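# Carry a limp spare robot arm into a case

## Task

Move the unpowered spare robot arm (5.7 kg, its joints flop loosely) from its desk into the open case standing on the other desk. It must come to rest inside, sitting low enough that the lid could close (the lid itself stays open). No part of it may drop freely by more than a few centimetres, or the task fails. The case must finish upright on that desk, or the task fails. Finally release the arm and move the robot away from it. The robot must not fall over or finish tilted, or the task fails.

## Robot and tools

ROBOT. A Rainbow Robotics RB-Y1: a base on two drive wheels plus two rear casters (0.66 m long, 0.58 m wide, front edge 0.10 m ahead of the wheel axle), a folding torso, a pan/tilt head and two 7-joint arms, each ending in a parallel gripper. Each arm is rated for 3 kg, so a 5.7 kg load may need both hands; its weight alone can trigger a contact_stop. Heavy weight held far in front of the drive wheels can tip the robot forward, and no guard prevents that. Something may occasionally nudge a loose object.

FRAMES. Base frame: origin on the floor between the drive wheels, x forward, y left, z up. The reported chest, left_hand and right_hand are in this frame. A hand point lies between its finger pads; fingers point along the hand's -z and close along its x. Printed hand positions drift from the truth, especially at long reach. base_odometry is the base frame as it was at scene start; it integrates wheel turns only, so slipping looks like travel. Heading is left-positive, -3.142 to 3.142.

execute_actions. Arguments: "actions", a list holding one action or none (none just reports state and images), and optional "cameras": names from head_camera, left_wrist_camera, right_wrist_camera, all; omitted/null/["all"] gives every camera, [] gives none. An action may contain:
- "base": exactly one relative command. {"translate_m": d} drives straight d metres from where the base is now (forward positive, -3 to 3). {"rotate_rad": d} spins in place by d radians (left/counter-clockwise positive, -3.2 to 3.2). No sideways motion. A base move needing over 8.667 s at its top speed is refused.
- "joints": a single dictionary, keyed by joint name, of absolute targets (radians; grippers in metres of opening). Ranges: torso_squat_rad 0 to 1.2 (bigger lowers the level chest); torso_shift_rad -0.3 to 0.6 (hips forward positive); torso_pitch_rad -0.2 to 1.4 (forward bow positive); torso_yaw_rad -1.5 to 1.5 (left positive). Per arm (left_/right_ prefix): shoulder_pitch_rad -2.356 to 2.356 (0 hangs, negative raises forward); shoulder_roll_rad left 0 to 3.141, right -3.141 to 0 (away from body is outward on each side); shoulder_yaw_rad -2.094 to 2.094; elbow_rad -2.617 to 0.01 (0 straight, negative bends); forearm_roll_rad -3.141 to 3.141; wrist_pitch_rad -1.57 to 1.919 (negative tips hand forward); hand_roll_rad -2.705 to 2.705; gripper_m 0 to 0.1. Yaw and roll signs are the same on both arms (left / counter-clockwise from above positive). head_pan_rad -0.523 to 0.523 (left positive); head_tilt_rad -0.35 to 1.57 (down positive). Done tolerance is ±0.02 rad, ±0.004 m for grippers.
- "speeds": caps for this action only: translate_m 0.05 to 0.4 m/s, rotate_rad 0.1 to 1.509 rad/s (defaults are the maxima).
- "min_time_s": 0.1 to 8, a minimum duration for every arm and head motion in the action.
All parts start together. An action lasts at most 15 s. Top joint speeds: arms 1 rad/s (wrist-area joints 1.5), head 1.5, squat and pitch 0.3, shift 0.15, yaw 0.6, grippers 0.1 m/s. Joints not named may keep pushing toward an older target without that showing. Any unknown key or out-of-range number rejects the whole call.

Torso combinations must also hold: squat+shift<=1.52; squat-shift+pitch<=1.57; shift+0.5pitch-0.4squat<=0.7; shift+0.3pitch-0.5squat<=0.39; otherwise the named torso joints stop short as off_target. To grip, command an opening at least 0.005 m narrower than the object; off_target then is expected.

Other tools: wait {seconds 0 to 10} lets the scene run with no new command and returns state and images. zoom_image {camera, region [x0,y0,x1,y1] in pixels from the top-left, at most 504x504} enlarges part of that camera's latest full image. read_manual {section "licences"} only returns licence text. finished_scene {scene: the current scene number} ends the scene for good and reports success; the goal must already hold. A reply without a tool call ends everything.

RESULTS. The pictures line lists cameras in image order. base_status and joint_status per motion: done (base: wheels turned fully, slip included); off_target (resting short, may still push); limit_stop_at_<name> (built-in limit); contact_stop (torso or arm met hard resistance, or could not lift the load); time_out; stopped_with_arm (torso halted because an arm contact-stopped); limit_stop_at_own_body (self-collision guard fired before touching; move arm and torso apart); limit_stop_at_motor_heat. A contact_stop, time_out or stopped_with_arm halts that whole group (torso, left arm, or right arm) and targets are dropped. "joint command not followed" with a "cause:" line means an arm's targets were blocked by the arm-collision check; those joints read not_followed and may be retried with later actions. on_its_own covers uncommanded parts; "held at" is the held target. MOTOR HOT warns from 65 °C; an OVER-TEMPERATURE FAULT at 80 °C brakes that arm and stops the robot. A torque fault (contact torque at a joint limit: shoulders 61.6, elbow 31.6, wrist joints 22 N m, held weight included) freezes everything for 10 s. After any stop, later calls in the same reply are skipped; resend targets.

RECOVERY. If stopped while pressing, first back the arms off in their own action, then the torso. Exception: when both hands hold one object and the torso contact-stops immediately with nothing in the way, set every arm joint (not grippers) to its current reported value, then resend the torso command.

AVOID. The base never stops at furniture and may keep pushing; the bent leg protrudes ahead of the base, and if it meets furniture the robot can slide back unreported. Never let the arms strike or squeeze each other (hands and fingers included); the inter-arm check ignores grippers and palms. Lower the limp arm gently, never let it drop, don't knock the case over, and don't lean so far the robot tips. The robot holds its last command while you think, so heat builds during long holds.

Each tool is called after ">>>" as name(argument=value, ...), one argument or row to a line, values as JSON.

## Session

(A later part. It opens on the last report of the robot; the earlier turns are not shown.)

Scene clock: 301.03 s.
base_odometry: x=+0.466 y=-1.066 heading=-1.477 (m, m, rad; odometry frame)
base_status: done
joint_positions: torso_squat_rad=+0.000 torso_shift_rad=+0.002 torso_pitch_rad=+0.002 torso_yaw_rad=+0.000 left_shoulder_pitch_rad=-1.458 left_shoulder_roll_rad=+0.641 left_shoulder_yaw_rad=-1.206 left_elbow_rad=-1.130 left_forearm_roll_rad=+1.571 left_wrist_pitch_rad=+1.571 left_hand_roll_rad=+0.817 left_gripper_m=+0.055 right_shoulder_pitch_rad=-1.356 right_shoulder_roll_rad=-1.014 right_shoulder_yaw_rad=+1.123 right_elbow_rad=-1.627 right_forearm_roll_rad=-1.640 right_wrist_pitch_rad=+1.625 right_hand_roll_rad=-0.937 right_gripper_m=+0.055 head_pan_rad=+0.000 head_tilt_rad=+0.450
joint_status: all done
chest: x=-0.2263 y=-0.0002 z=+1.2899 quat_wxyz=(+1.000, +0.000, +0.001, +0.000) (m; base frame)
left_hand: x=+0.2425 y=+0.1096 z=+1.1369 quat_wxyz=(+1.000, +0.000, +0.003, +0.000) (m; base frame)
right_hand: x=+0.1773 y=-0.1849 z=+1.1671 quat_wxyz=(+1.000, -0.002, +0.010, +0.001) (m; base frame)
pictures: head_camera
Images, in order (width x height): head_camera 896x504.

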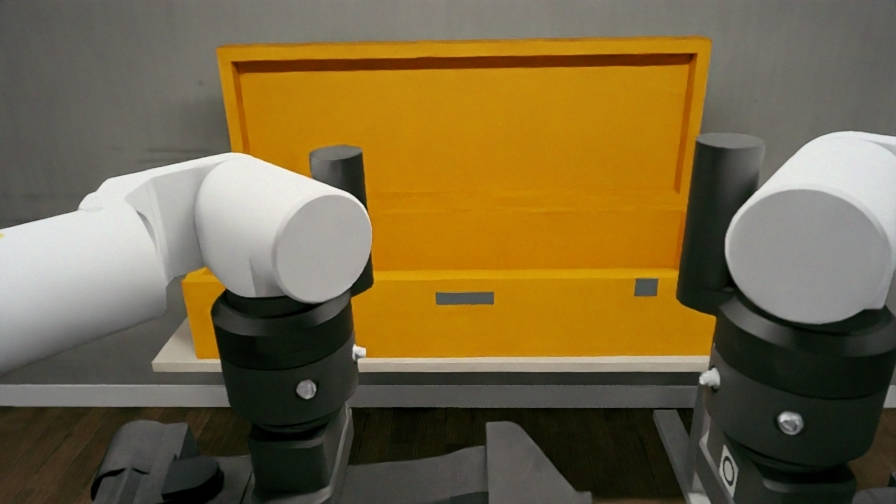

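>>> execute_actions(
  actions=[
    {"base":{"rotate_rad":0.08}},
  ],
  cameras=[],
)

>>> execute_actions(
  actions=[
    {"base":{"translate_m":0.6},"speeds":{"translate_m":0.3}},
  ],
  cameras=[],
)

>>> execute_actions(
  actions=[
    {"base":{"rotate_rad":-0.1},"joints":{"head_tilt_rad":0.8}},
  ],
  cameras=["head_camera"],
)

Scene clock: 309.37 s.
base_odometry: x=+0.466 y=-1.066 heading=-1.398 (m, m, rad; odometry frame)
base_status: done
joint_positions: torso_squat_rad=+0.000 torso_shift_rad=+0.002 torso_pitch_rad=+0.002 torso_yaw_rad=+0.000 left_shoulder_pitch_rad=-1.458 left_shoulder_roll_rad=+0.641 left_shoulder_yaw_rad=-1.206 left_elbow_rad=-1.130 left_forearm_roll_rad=+1.571 left_wrist_pitch_rad=+1.571 left_hand_roll_rad=+0.817 left_gripper_m=+0.055 right_shoulder_pitch_rad=-1.356 right_shoulder_roll_rad=-1.014 right_shoulder_yaw_rad=+1.123 right_elbow_rad=-1.627 right_forearm_roll_rad=-1.640 right_wrist_pitch_rad=+1.625 right_hand_roll_rad=-0.937 right_gripper_m=+0.055 head_pan_rad=+0.000 head_tilt_rad=+0.450
joint_status: not commanded
chest: x=-0.2263 y=-0.0002 z=+1.2899 quat_wxyz=(+1.000, +0.000, +0.001, +0.000) (m; base frame)
left_hand: x=+0.2425 y=+0.1096 z=+1.1369 quat_wxyz=(+1.000, +0.000, +0.003, +0.000) (m; base frame)
right_hand: x=+0.1773 y=-0.1849 z=+1.1671 quat_wxyz=(+1.000, -0.002, +0.010, +0.001) (m; base frame)
pictures: none
No camera images: the call's "cameras" was empty. Leave "cameras" out to get every camera's image.

Scene clock: 312.40 s.
base_odometry: x=+0.570 y=-1.657 heading=-1.398 (m, m, rad; odometry frame)
base_status: done
joint_positions: torso_squat_rad=+0.000 torso_shift_rad=+0.002 torso_pitch_rad=+0.002 torso_yaw_rad=+0.000 left_shoulder_pitch_rad=-1.458 left_shoulder_roll_rad=+0.641 left_shoulder_yaw_rad=-1.206 left_elbow_rad=-1.130 left_forearm_roll_rad=+1.571 left_wrist_pitch_rad=+1.571 left_hand_roll_rad=+0.817 left_gripper_m=+0.055 right_shoulder_pitch_rad=-1.356 right_shoulder_roll_rad=-1.014 right_shoulder_yaw_rad=+1.123 right_elbow_rad=-1.627 right_forearm_roll_rad=-1.640 right_wrist_pitch_rad=+1.625 right_hand_roll_rad=-0.937 right_gripper_m=+0.055 head_pan_rad=+0.000 head_tilt_rad=+0.450
joint_status: not commanded
chest: x=-0.2262 y=-0.0002 z=+1.2899 quat_wxyz=(+1.000, +0.000, +0.001, +0.000) (m; base frame)
left_hand: x=+0.2426 y=+0.1096 z=+1.1368 quat_wxyz=(+1.000, +0.000, +0.003, +0.000) (m; base frame)
right_hand: x=+0.1774 y=-0.1849 z=+1.1671 quat_wxyz=(+1.000, -0.002, +0.010, +0.001) (m; base frame)
pictures: none
No camera images: the call's "cameras" was empty. Leave "cameras" out to get every camera's image.

Scene clock: 313.77 s.
base_odometry: x=+0.570 y=-1.657 heading=-1.497 (m, m, rad; odometry frame)
base_status: done
joint_positions: torso_squat_rad=+0.000 torso_shift_rad=+0.002 torso_pitch_rad=+0.002 torso_yaw_rad=+0.000 left_shoulder_pitch_rad=-1.458 left_shoulder_roll_rad=+0.641 left_shoulder_yaw_rad=-1.206 left_elbow_rad=-1.130 left_forearm_roll_rad=+1.571 left_wrist_pitch_rad=+1.571 left_hand_roll_rad=+0.817 left_gripper_m=+0.055 right_shoulder_pitch_rad=-1.356 right_shoulder_roll_rad=-1.014 right_shoulder_yaw_rad=+1.123 right_elbow_rad=-1.627 right_forearm_roll_rad=-1.640 right_wrist_pitch_rad=+1.625 right_hand_roll_rad=-0.937 right_gripper_m=+0.055 head_pan_rad=+0.000 head_tilt_rad=+0.800
joint_status: all done
chest: x=-0.2263 y=-0.0002 z=+1.2899 quat_wxyz=(+1.000, +0.000, +0.001, +0.000) (m; base frame)
left_hand: x=+0.2425 y=+0.1096 z=+1.1369 quat_wxyz=(+1.000, +0.000, +0.003, +0.000) (m; base frame)
right_hand: x=+0.1773 y=-0.1849 z=+1.1671 quat_wxyz=(+1.000, -0.002, +0.010, +0.001) (m; base frame)
pictures: head_camera
Images, in order (width x height): head_camera 896x504.

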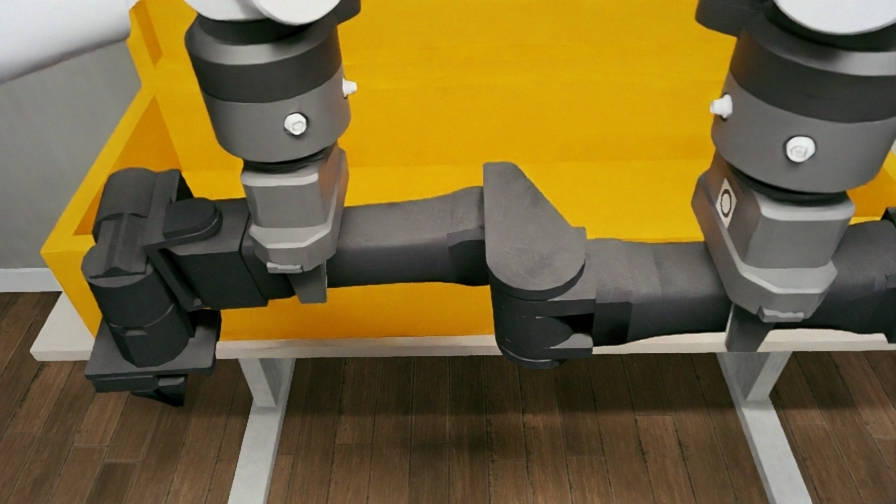

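>>> execute_actions(
  actions=[
    {"base":{"translate_m":0.45},"speeds":{"translate_m":0.15},"joints":{"head_tilt_rad":1.0}},
  ],
  cameras=["head_camera"],
)

>>> execute_actions(
  actions=[
    {"joints":{"torso_squat_rad":0.45,"head_pan_rad":-0.45}},
  ],
  cameras=["head_camera"],
)

Scene clock: 328.83 s.
base_odometry: x=+0.603 y=-2.106 heading=-1.497 (m, m, rad; odometry frame)
base_status: done
joint_positions: torso_squat_rad=+0.000 torso_shift_rad=+0.002 torso_pitch_rad=+0.002 torso_yaw_rad=+0.000 left_shoulder_pitch_rad=-1.458 left_shoulder_roll_rad=+0.641 left_shoulder_yaw_rad=-1.206 left_elbow_rad=-1.130 left_forearm_roll_rad=+1.571 left_wrist_pitch_rad=+1.571 left_hand_roll_rad=+0.817 left_gripper_m=+0.055 right_shoulder_pitch_rad=-1.356 right_shoulder_roll_rad=-1.014 right_shoulder_yaw_rad=+1.123 right_elbow_rad=-1.627 right_forearm_roll_rad=-1.640 right_wrist_pitch_rad=+1.625 right_hand_roll_rad=-0.937 right_gripper_m=+0.055 head_pan_rad=+0.000 head_tilt_rad=+1.000
joint_status: all done
chest: x=-0.2263 y=-0.0002 z=+1.2899 quat_wxyz=(+1.000, +0.000, +0.001, +0.000) (m; base frame)
left_hand: x=+0.2425 y=+0.1096 z=+1.1369 quat_wxyz=(+1.000, +0.000, +0.003, +0.000) (m; base frame)
right_hand: x=+0.1773 y=-0.1849 z=+1.1671 quat_wxyz=(+1.000, -0.002, +0.010, +0.001) (m; base frame)
pictures: head_camera
Images, in order (width x height): head_camera 896x504.

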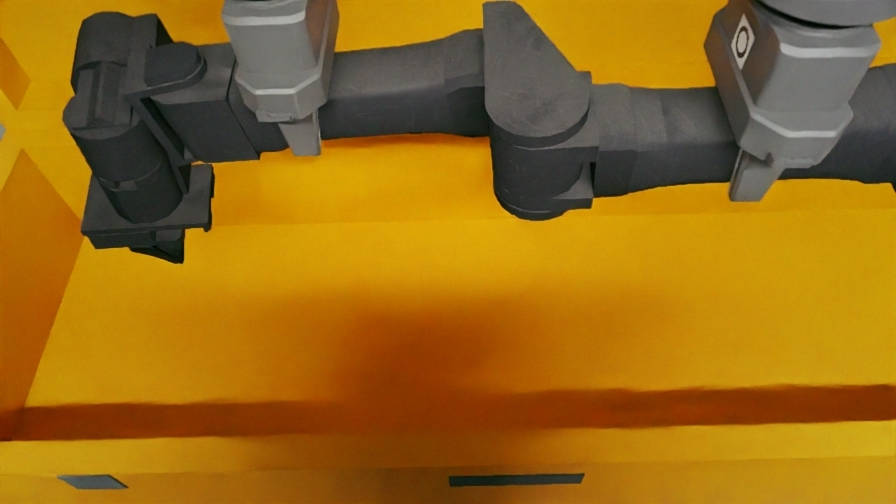

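Scene clock: 331.13 s.
base_odometry: x=+0.603 y=-2.106 heading=-1.497 (m, m, rad; odometry frame)
base_status: not commanded
joint_positions: torso_squat_rad=+0.450 torso_shift_rad=+0.002 torso_pitch_rad=+0.001 torso_yaw_rad=+0.000 left_shoulder_pitch_rad=-1.458 left_shoulder_roll_rad=+0.641 left_shoulder_yaw_rad=-1.206 left_elbow_rad=-1.130 left_forearm_roll_rad=+1.571 left_wrist_pitch_rad=+1.571 left_hand_roll_rad=+0.817 left_gripper_m=+0.055 right_shoulder_pitch_rad=-1.356 right_shoulder_roll_rad=-1.014 right_shoulder_yaw_rad=+1.123 right_elbow_rad=-1.627 right_forearm_roll_rad=-1.640 right_wrist_pitch_rad=+1.625 right_hand_roll_rad=-0.937 right_gripper_m=+0.055 head_pan_rad=-0.450 head_tilt_rad=+1.000
joint_status: all done
chest: x=-0.2265 y=-0.0001 z=+1.2203 quat_wxyz=(+1.000, +0.000, +0.001, +0.000) (m; base frame)
left_hand: x=+0.2423 y=+0.1097 z=+1.0673 quat_wxyz=(+1.000, +0.000, +0.002, +0.000) (m; base frame)
right_hand: x=+0.1771 y=-0.1849 z=+1.0975 quat_wxyz=(+1.000, -0.002, +0.010, +0.001) (m; base frame)
pictures: head_camera
Images, in order (width x height): head_camera 896x504.

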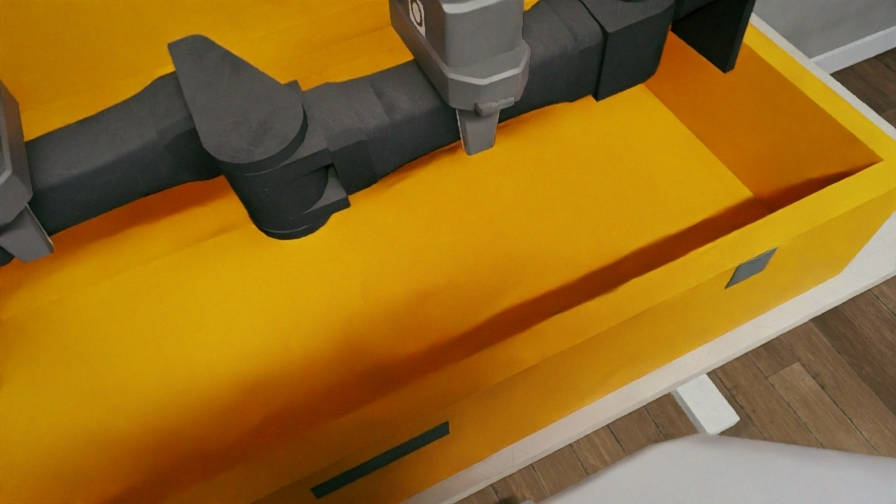

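>>> execute_actions(
  actions=[
    {"base":{"translate_m":-0.04},"speeds":{"translate_m":0.08},"joints":{"torso_squat_rad":0.74,"head_pan_rad":0.4,"torso_yaw_rad":0.1}},
  ],
  cameras=["head_camera"],
)

Scene clock: 359.47 s.
base_odometry: x=+0.600 y=-2.066 heading=-1.497 (m, m, rad; odometry frame)
base_status: done
joint_positions: torso_squat_rad=+0.740 torso_shift_rad=+0.002 torso_pitch_rad=+0.001 torso_yaw_rad=+0.100 left_shoulder_pitch_rad=-1.458 left_shoulder_roll_rad=+0.641 left_shoulder_yaw_rad=-1.206 left_elbow_rad=-1.130 left_forearm_roll_rad=+1.571 left_wrist_pitch_rad=+1.571 left_hand_roll_rad=+0.817 left_gripper_m=+0.055 right_shoulder_pitch_rad=-1.356 right_shoulder_roll_rad=-1.014 right_shoulder_yaw_rad=+1.123 right_elbow_rad=-1.627 right_forearm_roll_rad=-1.640 right_wrist_pitch_rad=+1.625 right_hand_roll_rad=-0.937 right_gripper_m=+0.055 head_pan_rad=+0.400 head_tilt_rad=+1.000
joint_status: all done
chest: x=-0.2267 y=-0.0001 z=+1.1069 quat_wxyz=(+0.999, +0.000, +0.001, +0.050) (m; base frame)
left_hand: x=+0.2288 y=+0.1560 z=+0.9539 quat_wxyz=(+0.999, +0.000, +0.003, +0.050) (m; base frame)
right_hand: x=+0.1933 y=-0.1436 z=+0.9841 quat_wxyz=(+0.999, -0.002, +0.010, +0.051) (m; base frame)
pictures: head_camera
Images, in order (width x height): head_camera 896x504.

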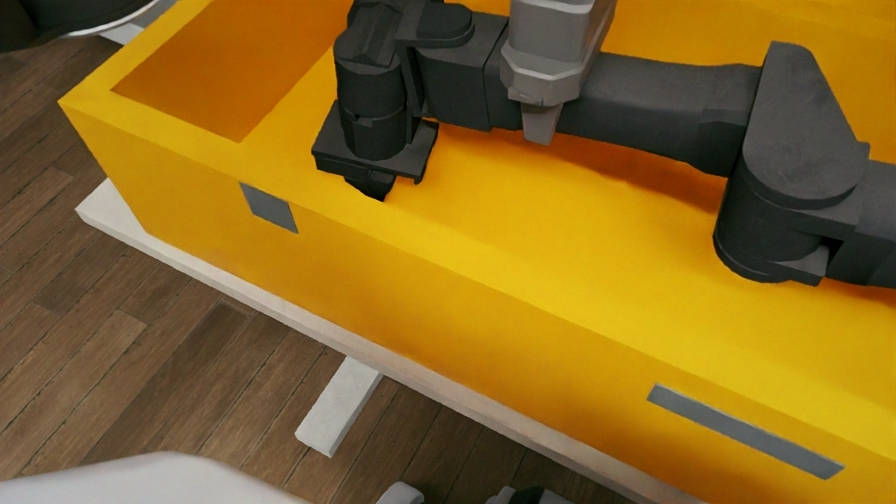

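>>> execute_actions(
  actions=[
    {"base":{"translate_m":0.04},"speeds":{"translate_m":0.08},"joints":{"torso_squat_rad":0.79,"head_tilt_rad":0.9}},
  ],
  cameras=["head_camera"],
)

>>> execute_actions(
  actions=[
    {"joints":{"torso_squat_rad":0.815}},
  ],
  cameras=["head_camera"],
)

Scene clock: 363.70 s.
base_odometry: x=+0.603 y=-2.106 heading=-1.498 (m, m, rad; odometry frame)
base_status: done
joint_positions: torso_squat_rad=+0.790 torso_shift_rad=+0.001 torso_pitch_rad=+0.001 torso_yaw_rad=+0.100 left_shoulder_pitch_rad=-1.463 left_shoulder_roll_rad=+0.642 left_shoulder_yaw_rad=-1.204 left_elbow_rad=-1.130 left_forearm_roll_rad=+1.571 left_wrist_pitch_rad=+1.571 left_hand_roll_rad=+0.817 left_gripper_m=+0.055 right_shoulder_pitch_rad=-1.355 right_shoulder_roll_rad=-1.014 right_shoulder_yaw_rad=+1.124 right_elbow_rad=-1.626 right_forearm_roll_rad=-1.640 right_wrist_pitch_rad=+1.625 right_hand_roll_rad=-0.937 right_gripper_m=+0.054 head_pan_rad=+0.400 head_tilt_rad=+0.900
joint_status: all done
chest: x=-0.2271 y=-0.0003 z=+1.0826 quat_wxyz=(+0.999, +0.000, +0.000, +0.050) (m; base frame)
left_hand: x=+0.2297 y=+0.1553 z=+0.9331 quat_wxyz=(+0.999, -0.001, +0.000, +0.049) (m; base frame)
right_hand: x=+0.1930 y=-0.1444 z=+0.9592 quat_wxyz=(+0.999, -0.003, +0.011, +0.050) (m; base frame)
pictures: head_camera
Images, in order (width x height): head_camera 896x504.

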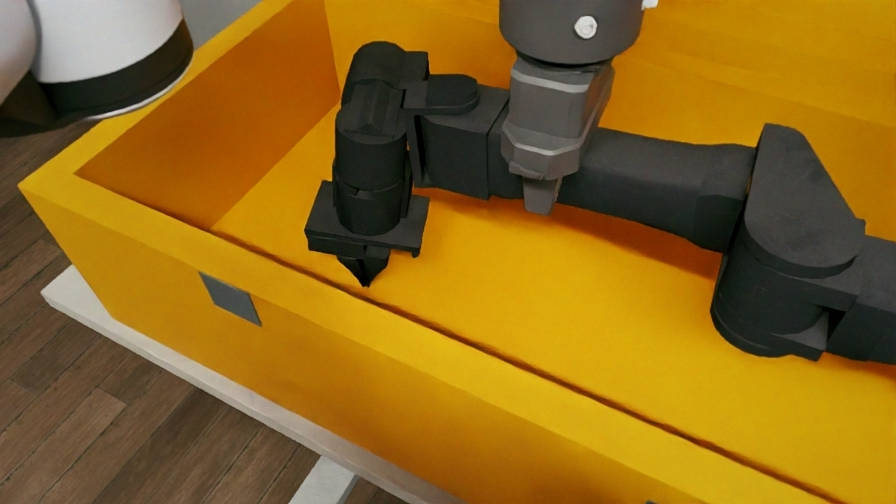

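Scene clock: 364.40 s.
base_odometry: x=+0.603 y=-2.106 heading=-1.498 (m, m, rad; odometry frame)
base_status: not commanded
joint_positions: torso_squat_rad=+0.815 torso_shift_rad=+0.001 torso_pitch_rad=+0.000 torso_yaw_rad=+0.100 left_shoulder_pitch_rad=-1.467 left_shoulder_roll_rad=+0.643 left_shoulder_yaw_rad=-1.202 left_elbow_rad=-1.130 left_forearm_roll_rad=+1.571 left_wrist_pitch_rad=+1.571 left_hand_roll_rad=+0.817 left_gripper_m=+0.056 right_shoulder_pitch_rad=-1.354 right_shoulder_roll_rad=-1.014 right_shoulder_yaw_rad=+1.125 right_elbow_rad=-1.627 right_forearm_roll_rad=-1.640 right_wrist_pitch_rad=+1.625 right_hand_roll_rad=-0.937 right_gripper_m=+0.055 head_pan_rad=+0.400 head_tilt_rad=+0.900
joint_status: all done
chest: x=-0.2274 y=-0.0004 z=+1.0700 quat_wxyz=(+0.999, +0.000, +0.000, +0.050) (m; base frame)
left_hand: x=+0.2306 y=+0.1545 z=+0.9229 quat_wxyz=(+0.999, -0.001, -0.003, +0.049) (m; base frame)
right_hand: x=+0.1925 y=-0.1446 z=+0.9464 quat_wxyz=(+0.999, -0.003, +0.011, +0.050) (m; base frame)
pictures: head_camera
Images, in order (width x height): head_camera 896x504.

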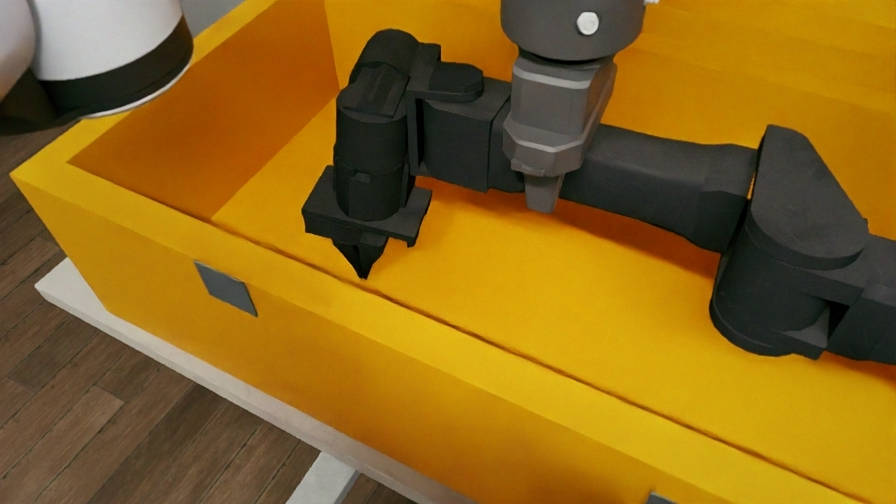

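>>> execute_actions(
  actions=[
    {"joints":{"torso_yaw_rad":-0.04}},
  ],
  cameras=["head_camera"],
)

Scene clock: 367.50 s.
base_odometry: x=+0.603 y=-2.106 heading=-1.498 (m, m, rad; odometry frame)
base_status: not commanded
joint_positions: torso_squat_rad=+0.815 torso_shift_rad=+0.001 torso_pitch_rad=+0.001 torso_yaw_rad=-0.040 left_shoulder_pitch_rad=-1.459 left_shoulder_roll_rad=+0.641 left_shoulder_yaw_rad=-1.205 left_elbow_rad=-1.130 left_forearm_roll_rad=+1.571 left_wrist_pitch_rad=+1.571 left_hand_roll_rad=+0.817 left_gripper_m=+0.056 right_shoulder_pitch_rad=-1.356 right_shoulder_roll_rad=-1.013 right_shoulder_yaw_rad=+1.124 right_elbow_rad=-1.627 right_forearm_roll_rad=-1.640 right_wrist_pitch_rad=+1.625 right_hand_roll_rad=-0.937 right_gripper_m=+0.054 head_pan_rad=+0.400 head_tilt_rad=+0.900
joint_status: all done
chest: x=-0.2270 y=-0.0002 z=+1.0701 quat_wxyz=(+1.000, +0.000, +0.001, -0.020) (m; base frame)
left_hand: x=+0.2462 y=+0.0903 z=+0.9182 quat_wxyz=(+1.000, +0.000, +0.002, -0.021) (m; base frame)
right_hand: x=+0.1687 y=-0.2010 z=+0.9469 quat_wxyz=(+1.000, -0.002, +0.011, -0.019) (m; base frame)
pictures: head_camera
Images, in order (width x height): head_camera 896x504.

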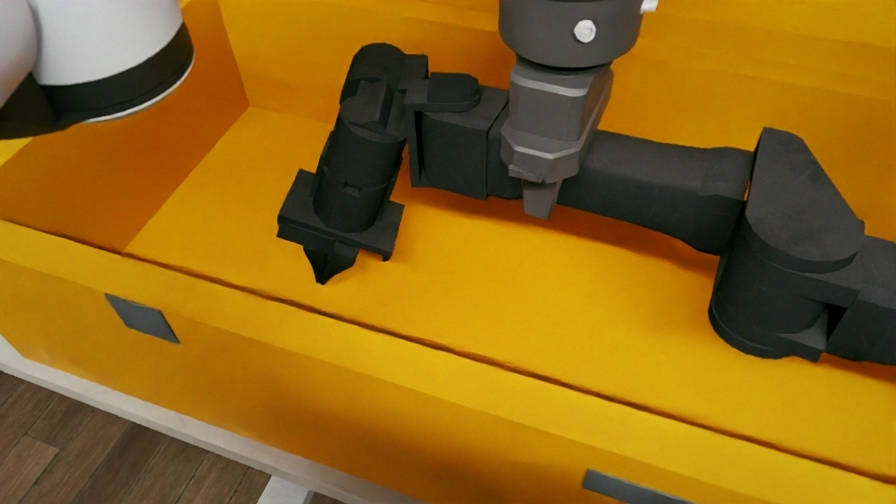

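>>> execute_actions(
  actions=[
    {"joints":{"torso_yaw_rad":-0.1,"torso_squat_rad":0.85}},
  ],
  cameras=["head_camera"],
)

>>> execute_actions(
  actions=[
    {"joints":{"head_pan_rad":-0.5,"head_tilt_rad":0.75}},
  ],
  cameras=["head_camera"],
)

Scene clock: 372.37 s.
base_odometry: x=+0.603 y=-2.106 heading=-1.498 (m, m, rad; odometry frame)
base_status: not commanded
joint_positions: torso_squat_rad=+0.850 torso_shift_rad=+0.001 torso_pitch_rad=+0.001 torso_yaw_rad=-0.100 left_shoulder_pitch_rad=-1.460 left_shoulder_roll_rad=+0.641 left_shoulder_yaw_rad=-1.205 left_elbow_rad=-1.130 left_forearm_roll_rad=+1.571 left_wrist_pitch_rad=+1.571 left_hand_roll_rad=+0.817 left_gripper_m=+0.056 right_shoulder_pitch_rad=-1.356 right_shoulder_roll_rad=-1.013 right_shoulder_yaw_rad=+1.124 right_elbow_rad=-1.627 right_forearm_roll_rad=-1.640 right_wrist_pitch_rad=+1.625 right_hand_roll_rad=-0.937 right_gripper_m=+0.055 head_pan_rad=+0.400 head_tilt_rad=+0.900
joint_status: all done
chest: x=-0.2270 y=-0.0002 z=+1.0519 quat_wxyz=(+0.999, +0.000, +0.000, -0.050) (m; base frame)
left_hand: x=+0.2509 y=+0.0615 z=+0.9005 quat_wxyz=(+0.999, +0.000, +0.001, -0.051) (m; base frame)
right_hand: x=+0.1559 y=-0.2246 z=+0.9288 quat_wxyz=(+0.999, -0.001, +0.011, -0.049) (m; base frame)
pictures: head_camera
Images, in order (width x height): head_camera 896x504.

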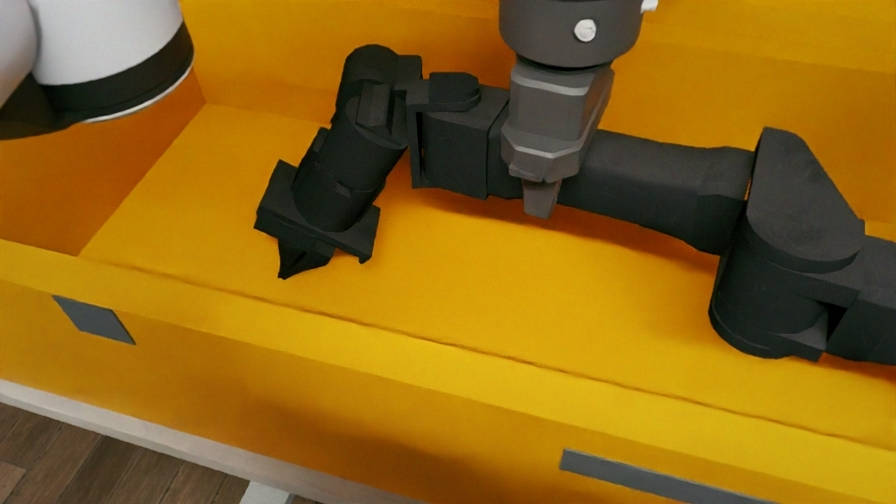

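Scene clock: 373.63 s.
base_odometry: x=+0.603 y=-2.106 heading=-1.498 (m, m, rad; odometry frame)
base_status: not commanded
joint_positions: torso_squat_rad=+0.850 torso_shift_rad=+0.001 torso_pitch_rad=+0.001 torso_yaw_rad=-0.100 left_shoulder_pitch_rad=-1.460 left_shoulder_roll_rad=+0.641 left_shoulder_yaw_rad=-1.205 left_elbow_rad=-1.130 left_forearm_roll_rad=+1.571 left_wrist_pitch_rad=+1.571 left_hand_roll_rad=+0.817 left_gripper_m=+0.056 right_shoulder_pitch_rad=-1.356 right_shoulder_roll_rad=-1.013 right_shoulder_yaw_rad=+1.124 right_elbow_rad=-1.627 right_forearm_roll_rad=-1.640 right_wrist_pitch_rad=+1.625 right_hand_roll_rad=-0.937 right_gripper_m=+0.055 head_pan_rad=-0.500 head_tilt_rad=+0.750
joint_status: all done
chest: x=-0.2270 y=-0.0002 z=+1.0519 quat_wxyz=(+0.999, +0.000, +0.000, -0.050) (m; base frame)
left_hand: x=+0.2509 y=+0.0615 z=+0.9005 quat_wxyz=(+0.999, +0.000, +0.001, -0.051) (m; base frame)
right_hand: x=+0.1559 y=-0.2245 z=+0.9288 quat_wxyz=(+0.999, -0.001, +0.011, -0.049) (m; base frame)
pictures: head_camera
Images, in order (width x height): head_camera 896x504.

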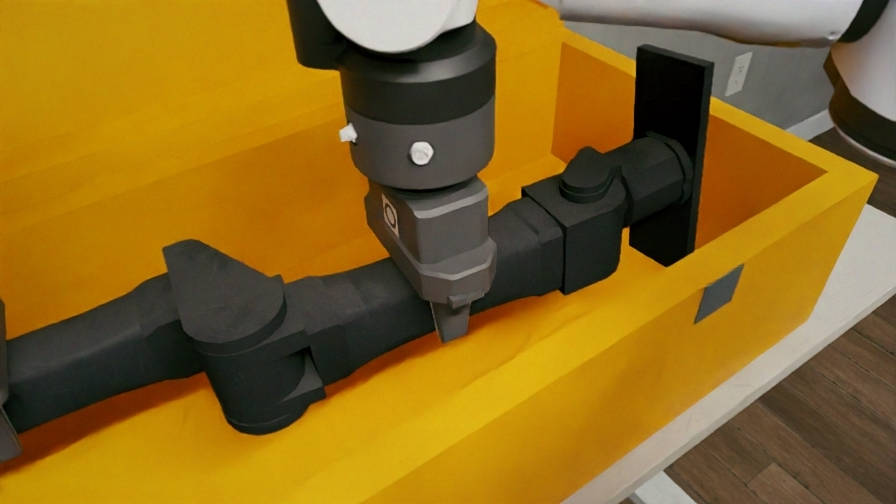

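>>> execute_actions(
  actions=[
    {"base":{"translate_m":-0.03},"speeds":{"translate_m":0.05},"joints":{"torso_yaw_rad":-0.17,"torso_squat_rad":0.885}},
  ],
  cameras=["head_camera"],
)

Scene clock: 378.93 s.
base_odometry: x=+0.600 y=-2.076 heading=-1.498 (m, m, rad; odometry frame)
base_status: done
joint_positions: torso_squat_rad=+0.885 torso_shift_rad=+0.002 torso_pitch_rad=+0.001 torso_yaw_rad=-0.170 left_shoulder_pitch_rad=-1.458 left_shoulder_roll_rad=+0.641 left_shoulder_yaw_rad=-1.206 left_elbow_rad=-1.130 left_forearm_roll_rad=+1.571 left_wrist_pitch_rad=+1.571 left_hand_roll_rad=+0.817 left_gripper_m=+0.055 right_shoulder_pitch_rad=-1.357 right_shoulder_roll_rad=-1.014 right_shoulder_yaw_rad=+1.123 right_elbow_rad=-1.627 right_forearm_roll_rad=-1.640 right_wrist_pitch_rad=+1.625 right_hand_roll_rad=-0.937 right_gripper_m=+0.054 head_pan_rad=-0.500 head_tilt_rad=+0.750
joint_status: all done
chest: x=-0.2269 y=-0.0002 z=+1.0333 quat_wxyz=(+0.996, +0.000, +0.001, -0.085) (m; base frame)
left_hand: x=+0.2536 y=+0.0285 z=+0.8808 quat_wxyz=(+0.996, +0.000, +0.002, -0.085) (m; base frame)
right_hand: x=+0.1401 y=-0.2507 z=+0.9109 quat_wxyz=(+0.996, -0.001, +0.010, -0.085) (m; base frame)
pictures: head_camera
Images, in order (width x height): head_camera 896x504.

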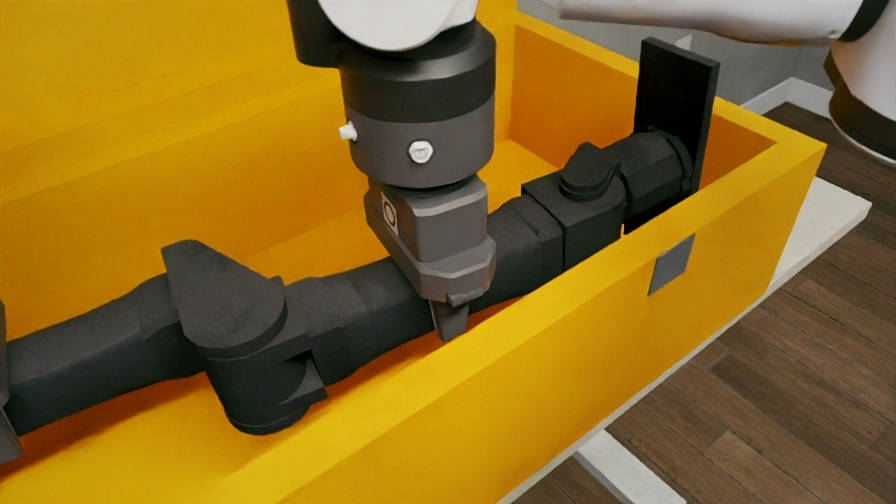

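>>> execute_actions(
  actions=[
    {"base":{"translate_m":0.03},"speeds":{"translate_m":0.05},"joints":{"head_pan_rad":0.4,"head_tilt_rad":0.85}},
  ],
  cameras=["head_camera"],
)

>>> execute_actions(
  actions=[
    {"joints":{"torso_squat_rad":0.93}},
  ],
  cameras=["head_camera"],
)

Scene clock: 383.43 s.
base_odometry: x=+0.603 y=-2.106 heading=-1.498 (m, m, rad; odometry frame)
base_status: done
joint_positions: torso_squat_rad=+0.885 torso_shift_rad=+0.002 torso_pitch_rad=+0.001 torso_yaw_rad=-0.170 left_shoulder_pitch_rad=-1.458 left_shoulder_roll_rad=+0.641 left_shoulder_yaw_rad=-1.206 left_elbow_rad=-1.130 left_forearm_roll_rad=+1.571 left_wrist_pitch_rad=+1.571 left_hand_roll_rad=+0.817 left_gripper_m=+0.055 right_shoulder_pitch_rad=-1.357 right_shoulder_roll_rad=-1.014 right_shoulder_yaw_rad=+1.123 right_elbow_rad=-1.627 right_forearm_roll_rad=-1.640 right_wrist_pitch_rad=+1.625 right_hand_roll_rad=-0.937 right_gripper_m=+0.054 head_pan_rad=+0.400 head_tilt_rad=+0.850
joint_status: all done
chest: x=-0.2270 y=-0.0002 z=+1.0333 quat_wxyz=(+0.996, +0.000, +0.001, -0.085) (m; base frame)
left_hand: x=+0.2535 y=+0.0285 z=+0.8807 quat_wxyz=(+0.996, +0.000, +0.002, -0.086) (m; base frame)
right_hand: x=+0.1399 y=-0.2507 z=+0.9108 quat_wxyz=(+0.996, -0.001, +0.010, -0.085) (m; base frame)
pictures: head_camera
Images, in order (width x height): head_camera 896x504.

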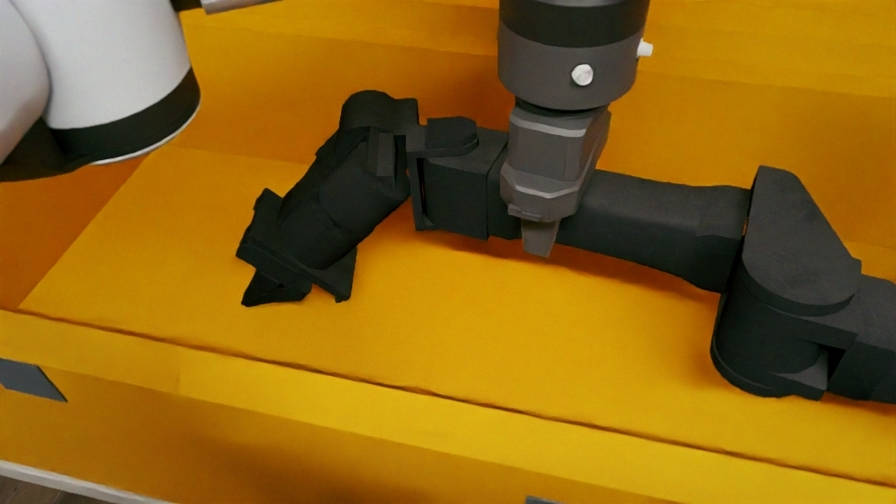

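Scene clock: 384.27 s.
base_odometry: x=+0.603 y=-2.106 heading=-1.498 (m, m, rad; odometry frame)
base_status: not commanded
joint_positions: torso_squat_rad=+0.930 torso_shift_rad=+0.001 torso_pitch_rad=+0.001 torso_yaw_rad=-0.170 left_shoulder_pitch_rad=-1.459 left_shoulder_roll_rad=+0.641 left_shoulder_yaw_rad=-1.206 left_elbow_rad=-1.130 left_forearm_roll_rad=+1.571 left_wrist_pitch_rad=+1.571 left_hand_roll_rad=+0.817 left_gripper_m=+0.055 right_shoulder_pitch_rad=-1.356 right_shoulder_roll_rad=-1.014 right_shoulder_yaw_rad=+1.123 right_elbow_rad=-1.627 right_forearm_roll_rad=-1.640 right_wrist_pitch_rad=+1.625 right_hand_roll_rad=-0.937 right_gripper_m=+0.054 head_pan_rad=+0.400 head_tilt_rad=+0.850
joint_status: all done
chest: x=-0.2270 y=-0.0002 z=+1.0084 quat_wxyz=(+0.996, +0.000, +0.001, -0.085) (m; base frame)
left_hand: x=+0.2535 y=+0.0284 z=+0.8560 quat_wxyz=(+0.996, +0.000, +0.002, -0.086) (m; base frame)
right_hand: x=+0.1398 y=-0.2507 z=+0.8859 quat_wxyz=(+0.996, -0.001, +0.010, -0.085) (m; base frame)
pictures: head_camera
Images, in order (width x height): head_camera 896x504.

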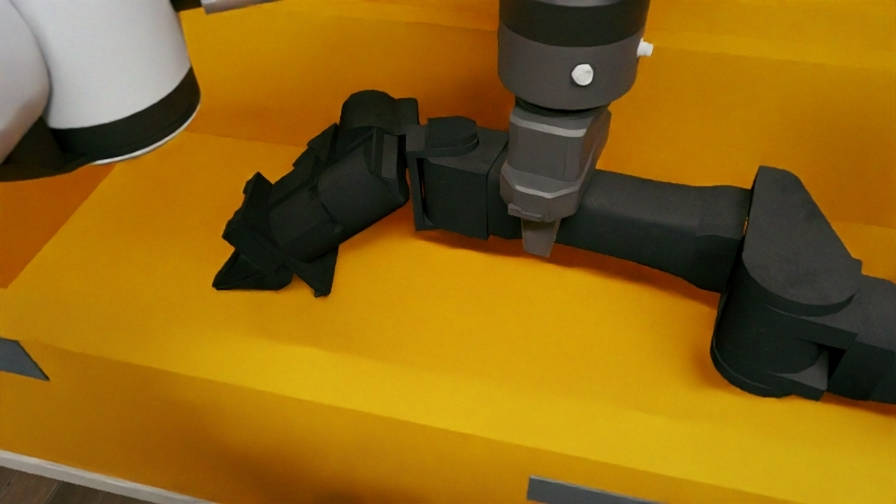

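>>> execute_actions(
  actions=[
    {"base":{"translate_m":0.03},"speeds":{"translate_m":0.05},"joints":{"torso_yaw_rad":-0.15}},
  ],
  cameras=[],
)

>>> execute_actions(
  actions=[
    {"joints":{"torso_squat_rad":0.98}},
  ],
  cameras=["head_camera"],
)

>>> execute_actions(
  actions=[
    {"joints":{"torso_squat_rad":1.02,"head_pan_rad":-0.4,"head_tilt_rad":0.7}},
  ],
  cameras=["head_camera"],
)

Scene clock: 389.30 s.
base_odometry: x=+0.605 y=-2.136 heading=-1.498 (m, m, rad; odometry frame)
base_status: done
joint_positions: torso_squat_rad=+0.930 torso_shift_rad=+0.002 torso_pitch_rad=+0.001 torso_yaw_rad=-0.150 left_shoulder_pitch_rad=-1.458 left_shoulder_roll_rad=+0.641 left_shoulder_yaw_rad=-1.206 left_elbow_rad=-1.130 left_forearm_roll_rad=+1.571 left_wrist_pitch_rad=+1.571 left_hand_roll_rad=+0.817 left_gripper_m=+0.055 right_shoulder_pitch_rad=-1.357 right_shoulder_roll_rad=-1.014 right_shoulder_yaw_rad=+1.123 right_elbow_rad=-1.627 right_forearm_roll_rad=-1.640 right_wrist_pitch_rad=+1.625 right_hand_roll_rad=-0.937 right_gripper_m=+0.054 head_pan_rad=+0.400 head_tilt_rad=+0.850
joint_status: all done
chest: x=-0.2270 y=-0.0001 z=+1.0084 quat_wxyz=(+0.997, +0.000, +0.001, -0.075) (m; base frame)
left_hand: x=+0.2528 y=+0.0381 z=+0.8558 quat_wxyz=(+0.997, +0.000, +0.002, -0.076) (m; base frame)
right_hand: x=+0.1448 y=-0.2433 z=+0.8859 quat_wxyz=(+0.997, -0.001, +0.010, -0.075) (m; base frame)
pictures: none
No camera images: the call's "cameras" was empty. Leave "cameras" out to get every camera's image.

Scene clock: 390.17 s.
base_odometry: x=+0.605 y=-2.136 heading=-1.498 (m, m, rad; odometry frame)
base_status: not commanded
joint_positions: torso_squat_rad=+0.980 torso_shift_rad=+0.001 torso_pitch_rad=+0.001 torso_yaw_rad=-0.150 left_shoulder_pitch_rad=-1.460 left_shoulder_roll_rad=+0.641 left_shoulder_yaw_rad=-1.206 left_elbow_rad=-1.130 left_forearm_roll_rad=+1.571 left_wrist_pitch_rad=+1.571 left_hand_roll_rad=+0.817 left_gripper_m=+0.055 right_shoulder_pitch_rad=-1.356 right_shoulder_roll_rad=-1.014 right_shoulder_yaw_rad=+1.123 right_elbow_rad=-1.627 right_forearm_roll_rad=-1.640 right_wrist_pitch_rad=+1.625 right_hand_roll_rad=-0.937 right_gripper_m=+0.054 head_pan_rad=+0.400 head_tilt_rad=+0.850
joint_status: all done
chest: x=-0.2272 y=-0.0002 z=+0.9799 quat_wxyz=(+0.997, +0.000, +0.000, -0.075) (m; base frame)
left_hand: x=+0.2530 y=+0.0377 z=+0.8282 quat_wxyz=(+0.997, +0.000, +0.002, -0.076) (m; base frame)
right_hand: x=+0.1446 y=-0.2435 z=+0.8572 quat_wxyz=(+0.997, -0.001, +0.010, -0.075) (m; base frame)
pictures: head_camera
Images, in order (width x height): head_camera 896x504.

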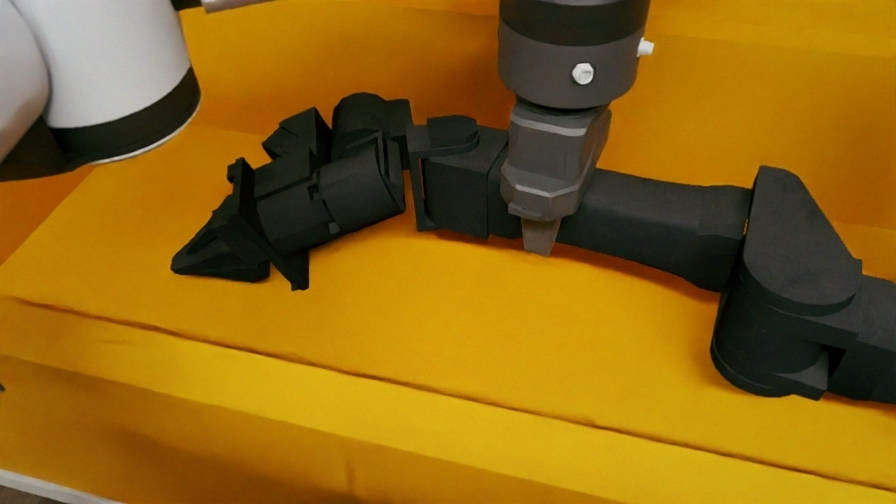

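Scene clock: 391.37 s.
base_odometry: x=+0.605 y=-2.136 heading=-1.498 (m, m, rad; odometry frame)
base_status: not commanded
joint_positions: torso_squat_rad=+1.020 torso_shift_rad=+0.001 torso_pitch_rad=+0.000 torso_yaw_rad=-0.150 left_shoulder_pitch_rad=-1.458 left_shoulder_roll_rad=+0.641 left_shoulder_yaw_rad=-1.206 left_elbow_rad=-1.130 left_forearm_roll_rad=+1.571 left_wrist_pitch_rad=+1.571 left_hand_roll_rad=+0.817 left_gripper_m=+0.054 right_shoulder_pitch_rad=-1.359 right_shoulder_roll_rad=-1.015 right_shoulder_yaw_rad=+1.121 right_elbow_rad=-1.627 right_forearm_roll_rad=-1.640 right_wrist_pitch_rad=+1.625 right_hand_roll_rad=-0.937 right_gripper_m=+0.054 head_pan_rad=-0.400 head_tilt_rad=+0.700
joint_status: all done
chest: x=-0.2274 y=+0.0000 z=+0.9563 quat_wxyz=(+0.997, +0.000, +0.000, -0.075) (m; base frame)
left_hand: x=+0.2526 y=+0.0383 z=+0.8038 quat_wxyz=(+0.997, +0.000, +0.002, -0.076) (m; base frame)
right_hand: x=+0.1451 y=-0.2429 z=+0.8358 quat_wxyz=(+0.997, -0.001, +0.008, -0.074) (m; base frame)
pictures: head_camera
Images, in order (width x height): head_camera 896x504.

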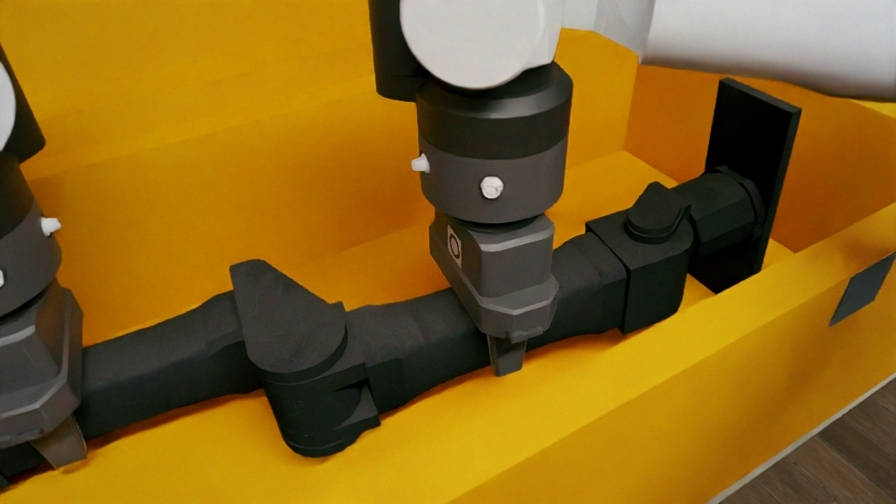

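>>> execute_actions(
  actions=[
    {"joints":{"left_shoulder_pitch_rad":-1.43,"head_pan_rad":0.3},"min_time_s":1},
  ],
  cameras=["head_camera"],
)

Scene clock: 398.07 s.
base_odometry: x=+0.605 y=-2.136 heading=-1.498 (m, m, rad; odometry frame)
base_status: not commanded
joint_positions: torso_squat_rad=+1.020 torso_shift_rad=+0.001 torso_pitch_rad=+0.001 torso_yaw_rad=-0.150 left_shoulder_pitch_rad=-1.430 left_shoulder_roll_rad=+0.639 left_shoulder_yaw_rad=-1.205 left_elbow_rad=-1.131 left_forearm_roll_rad=+1.572 left_wrist_pitch_rad=+1.570 left_hand_roll_rad=+0.817 left_gripper_m=+0.054 right_shoulder_pitch_rad=-1.356 right_shoulder_roll_rad=-1.012 right_shoulder_yaw_rad=+1.123 right_elbow_rad=-1.628 right_forearm_roll_rad=-1.641 right_wrist_pitch_rad=+1.624 right_hand_roll_rad=-0.937 right_gripper_m=+0.054 head_pan_rad=+0.300 head_tilt_rad=+0.700
joint_status: all done
chest: x=-0.2272 y=-0.0001 z=+0.9563 quat_wxyz=(+0.997, +0.000, +0.000, -0.075) (m; base frame)
left_hand: x=+0.2478 y=+0.0419 z=+0.7918 quat_wxyz=(+0.997, +0.000, +0.015, -0.072) (m; base frame)
right_hand: x=+0.1443 y=-0.2420 z=+0.8337 quat_wxyz=(+0.997, +0.000, +0.010, -0.073) (m; base frame)
pictures: head_camera
Images, in order (width x height): head_camera 896x504.

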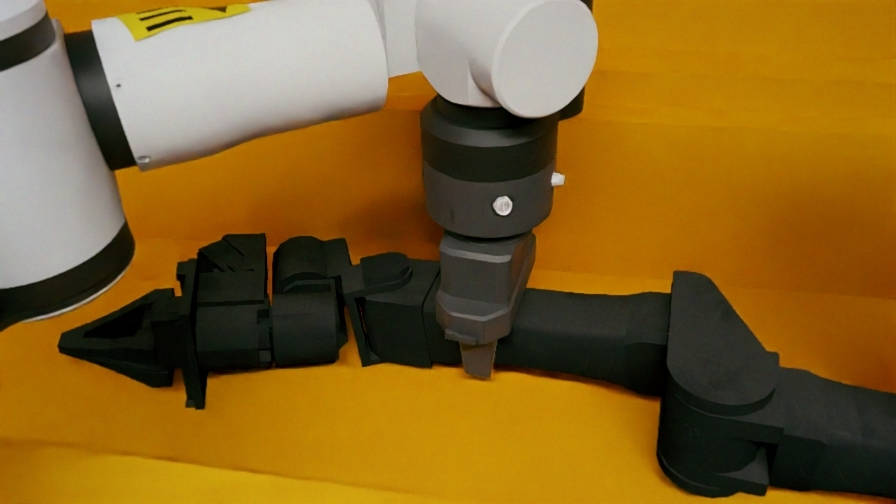

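>>> execute_actions(
  actions=[
    {"joints":{"torso_squat_rad":1.035}},
  ],
  cameras=[],
)

>>> execute_actions(
  actions=[
    {"joints":{"left_gripper_m":0.09,"right_gripper_m":0.09,"head_pan_rad":-0.45}},
  ],
  cameras=["head_camera"],
)

>>> execute_actions(
  actions=[
    {"joints":{"torso_squat_rad":0.7,"head_tilt_rad":0.85}},
  ],
  cameras=["head_camera"],
)

Scene clock: 401.80 s.
base_odometry: x=+0.605 y=-2.136 heading=-1.498 (m, m, rad; odometry frame)
base_status: not commanded
joint_positions: torso_squat_rad=+1.035 torso_shift_rad=+0.000 torso_pitch_rad=-0.002 torso_yaw_rad=-0.150 left_shoulder_pitch_rad=-1.436 left_shoulder_roll_rad=+0.642 left_shoulder_yaw_rad=-1.201 left_elbow_rad=-1.131 left_forearm_roll_rad=+1.572 left_wrist_pitch_rad=+1.571 left_hand_roll_rad=+0.817 left_gripper_m=+0.054 right_shoulder_pitch_rad=-1.361 right_shoulder_roll_rad=-1.014 right_shoulder_yaw_rad=+1.120 right_elbow_rad=-1.628 right_forearm_roll_rad=-1.641 right_wrist_pitch_rad=+1.625 right_hand_roll_rad=-0.937 right_gripper_m=+0.054 head_pan_rad=+0.300 head_tilt_rad=+0.700
joint_status: all done
chest: x=-0.2287 y=+0.0001 z=+0.9472 quat_wxyz=(+0.997, +0.000, -0.001, -0.075) (m; base frame)
left_hand: x=+0.2485 y=+0.0414 z=+0.7882 quat_wxyz=(+0.997, -0.002, +0.010, -0.072) (m; base frame)
right_hand: x=+0.1445 y=-0.2418 z=+0.8287 quat_wxyz=(+0.997, +0.000, +0.005, -0.073) (m; base frame)
pictures: none
No camera images: the call's "cameras" was empty. Leave "cameras" out to get every camera's image.

Scene clock: 403.20 s.
base_odometry: x=+0.605 y=-2.136 heading=-1.498 (m, m, rad; odometry frame)
base_status: not commanded
joint_positions: torso_squat_rad=+1.035 torso_shift_rad=+0.001 torso_pitch_rad=-0.001 torso_yaw_rad=-0.150 left_shoulder_pitch_rad=-1.432 left_shoulder_roll_rad=+0.642 left_shoulder_yaw_rad=-1.204 left_elbow_rad=-1.130 left_forearm_roll_rad=+1.571 left_wrist_pitch_rad=+1.571 left_hand_roll_rad=+0.817 left_gripper_m=+0.090 right_shoulder_pitch_rad=-1.359 right_shoulder_roll_rad=-1.014 right_shoulder_yaw_rad=+1.121 right_elbow_rad=-1.627 right_forearm_roll_rad=-1.640 right_wrist_pitch_rad=+1.625 right_hand_roll_rad=-0.937 right_gripper_m=+0.090 head_pan_rad=-0.450 head_tilt_rad=+0.700
joint_status: all done
chest: x=-0.2279 y=+0.0000 z=+0.9473 quat_wxyz=(+0.997, +0.000, +0.000, -0.075) (m; base frame)
left_hand: x=+0.2486 y=+0.0432 z=+0.7848 quat_wxyz=(+0.997, +0.000, +0.013, -0.070) (m; base frame)
right_hand: x=+0.1448 y=-0.2427 z=+0.8272 quat_wxyz=(+0.997, +0.000, +0.007, -0.074) (m; base frame)
pictures: head_camera
Images, in order (width x height): head_camera 896x504.

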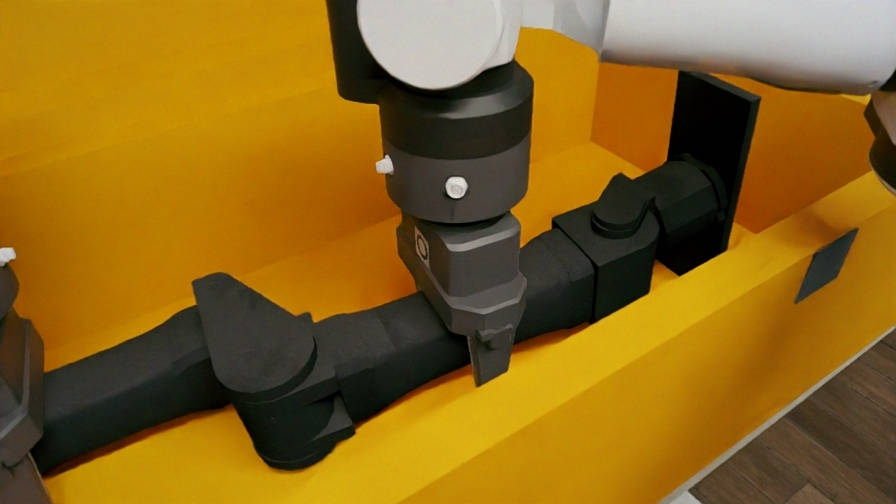

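Scene clock: 405.10 s.
base_odometry: x=+0.605 y=-2.136 heading=-1.498 (m, m, rad; odometry frame)
base_status: not commanded
joint_positions: torso_squat_rad=+0.700 torso_shift_rad=+0.001 torso_pitch_rad=+0.000 torso_yaw_rad=-0.150 left_shoulder_pitch_rad=-1.430 left_shoulder_roll_rad=+0.642 left_shoulder_yaw_rad=-1.205 left_elbow_rad=-1.130 left_forearm_roll_rad=+1.571 left_wrist_pitch_rad=+1.571 left_hand_roll_rad=+0.817 left_gripper_m=+0.090 right_shoulder_pitch_rad=-1.359 right_shoulder_roll_rad=-1.015 right_shoulder_yaw_rad=+1.121 right_elbow_rad=-1.627 right_forearm_roll_rad=-1.640 right_wrist_pitch_rad=+1.625 right_hand_roll_rad=-0.937 right_gripper_m=+0.090 head_pan_rad=-0.450 head_tilt_rad=+0.850
joint_status: all done
chest: x=-0.2274 y=-0.0001 z=+1.1253 quat_wxyz=(+0.997, +0.000, +0.000, -0.075) (m; base frame)
left_hand: x=+0.2487 y=+0.0436 z=+0.9617 quat_wxyz=(+0.997, +0.000, +0.014, -0.070) (m; base frame)
right_hand: x=+0.1452 y=-0.2429 z=+1.0049 quat_wxyz=(+0.997, -0.001, +0.007, -0.074) (m; base frame)
pictures: head_camera
Images, in order (width x height): head_camera 896x504.

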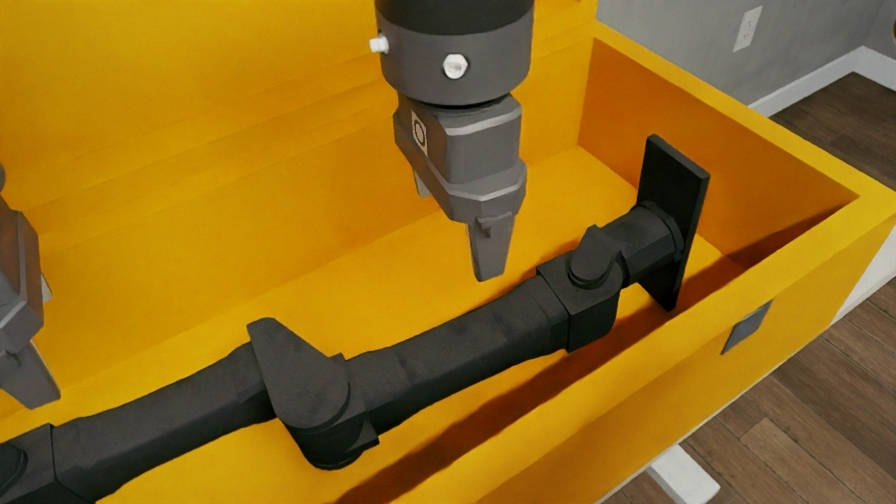

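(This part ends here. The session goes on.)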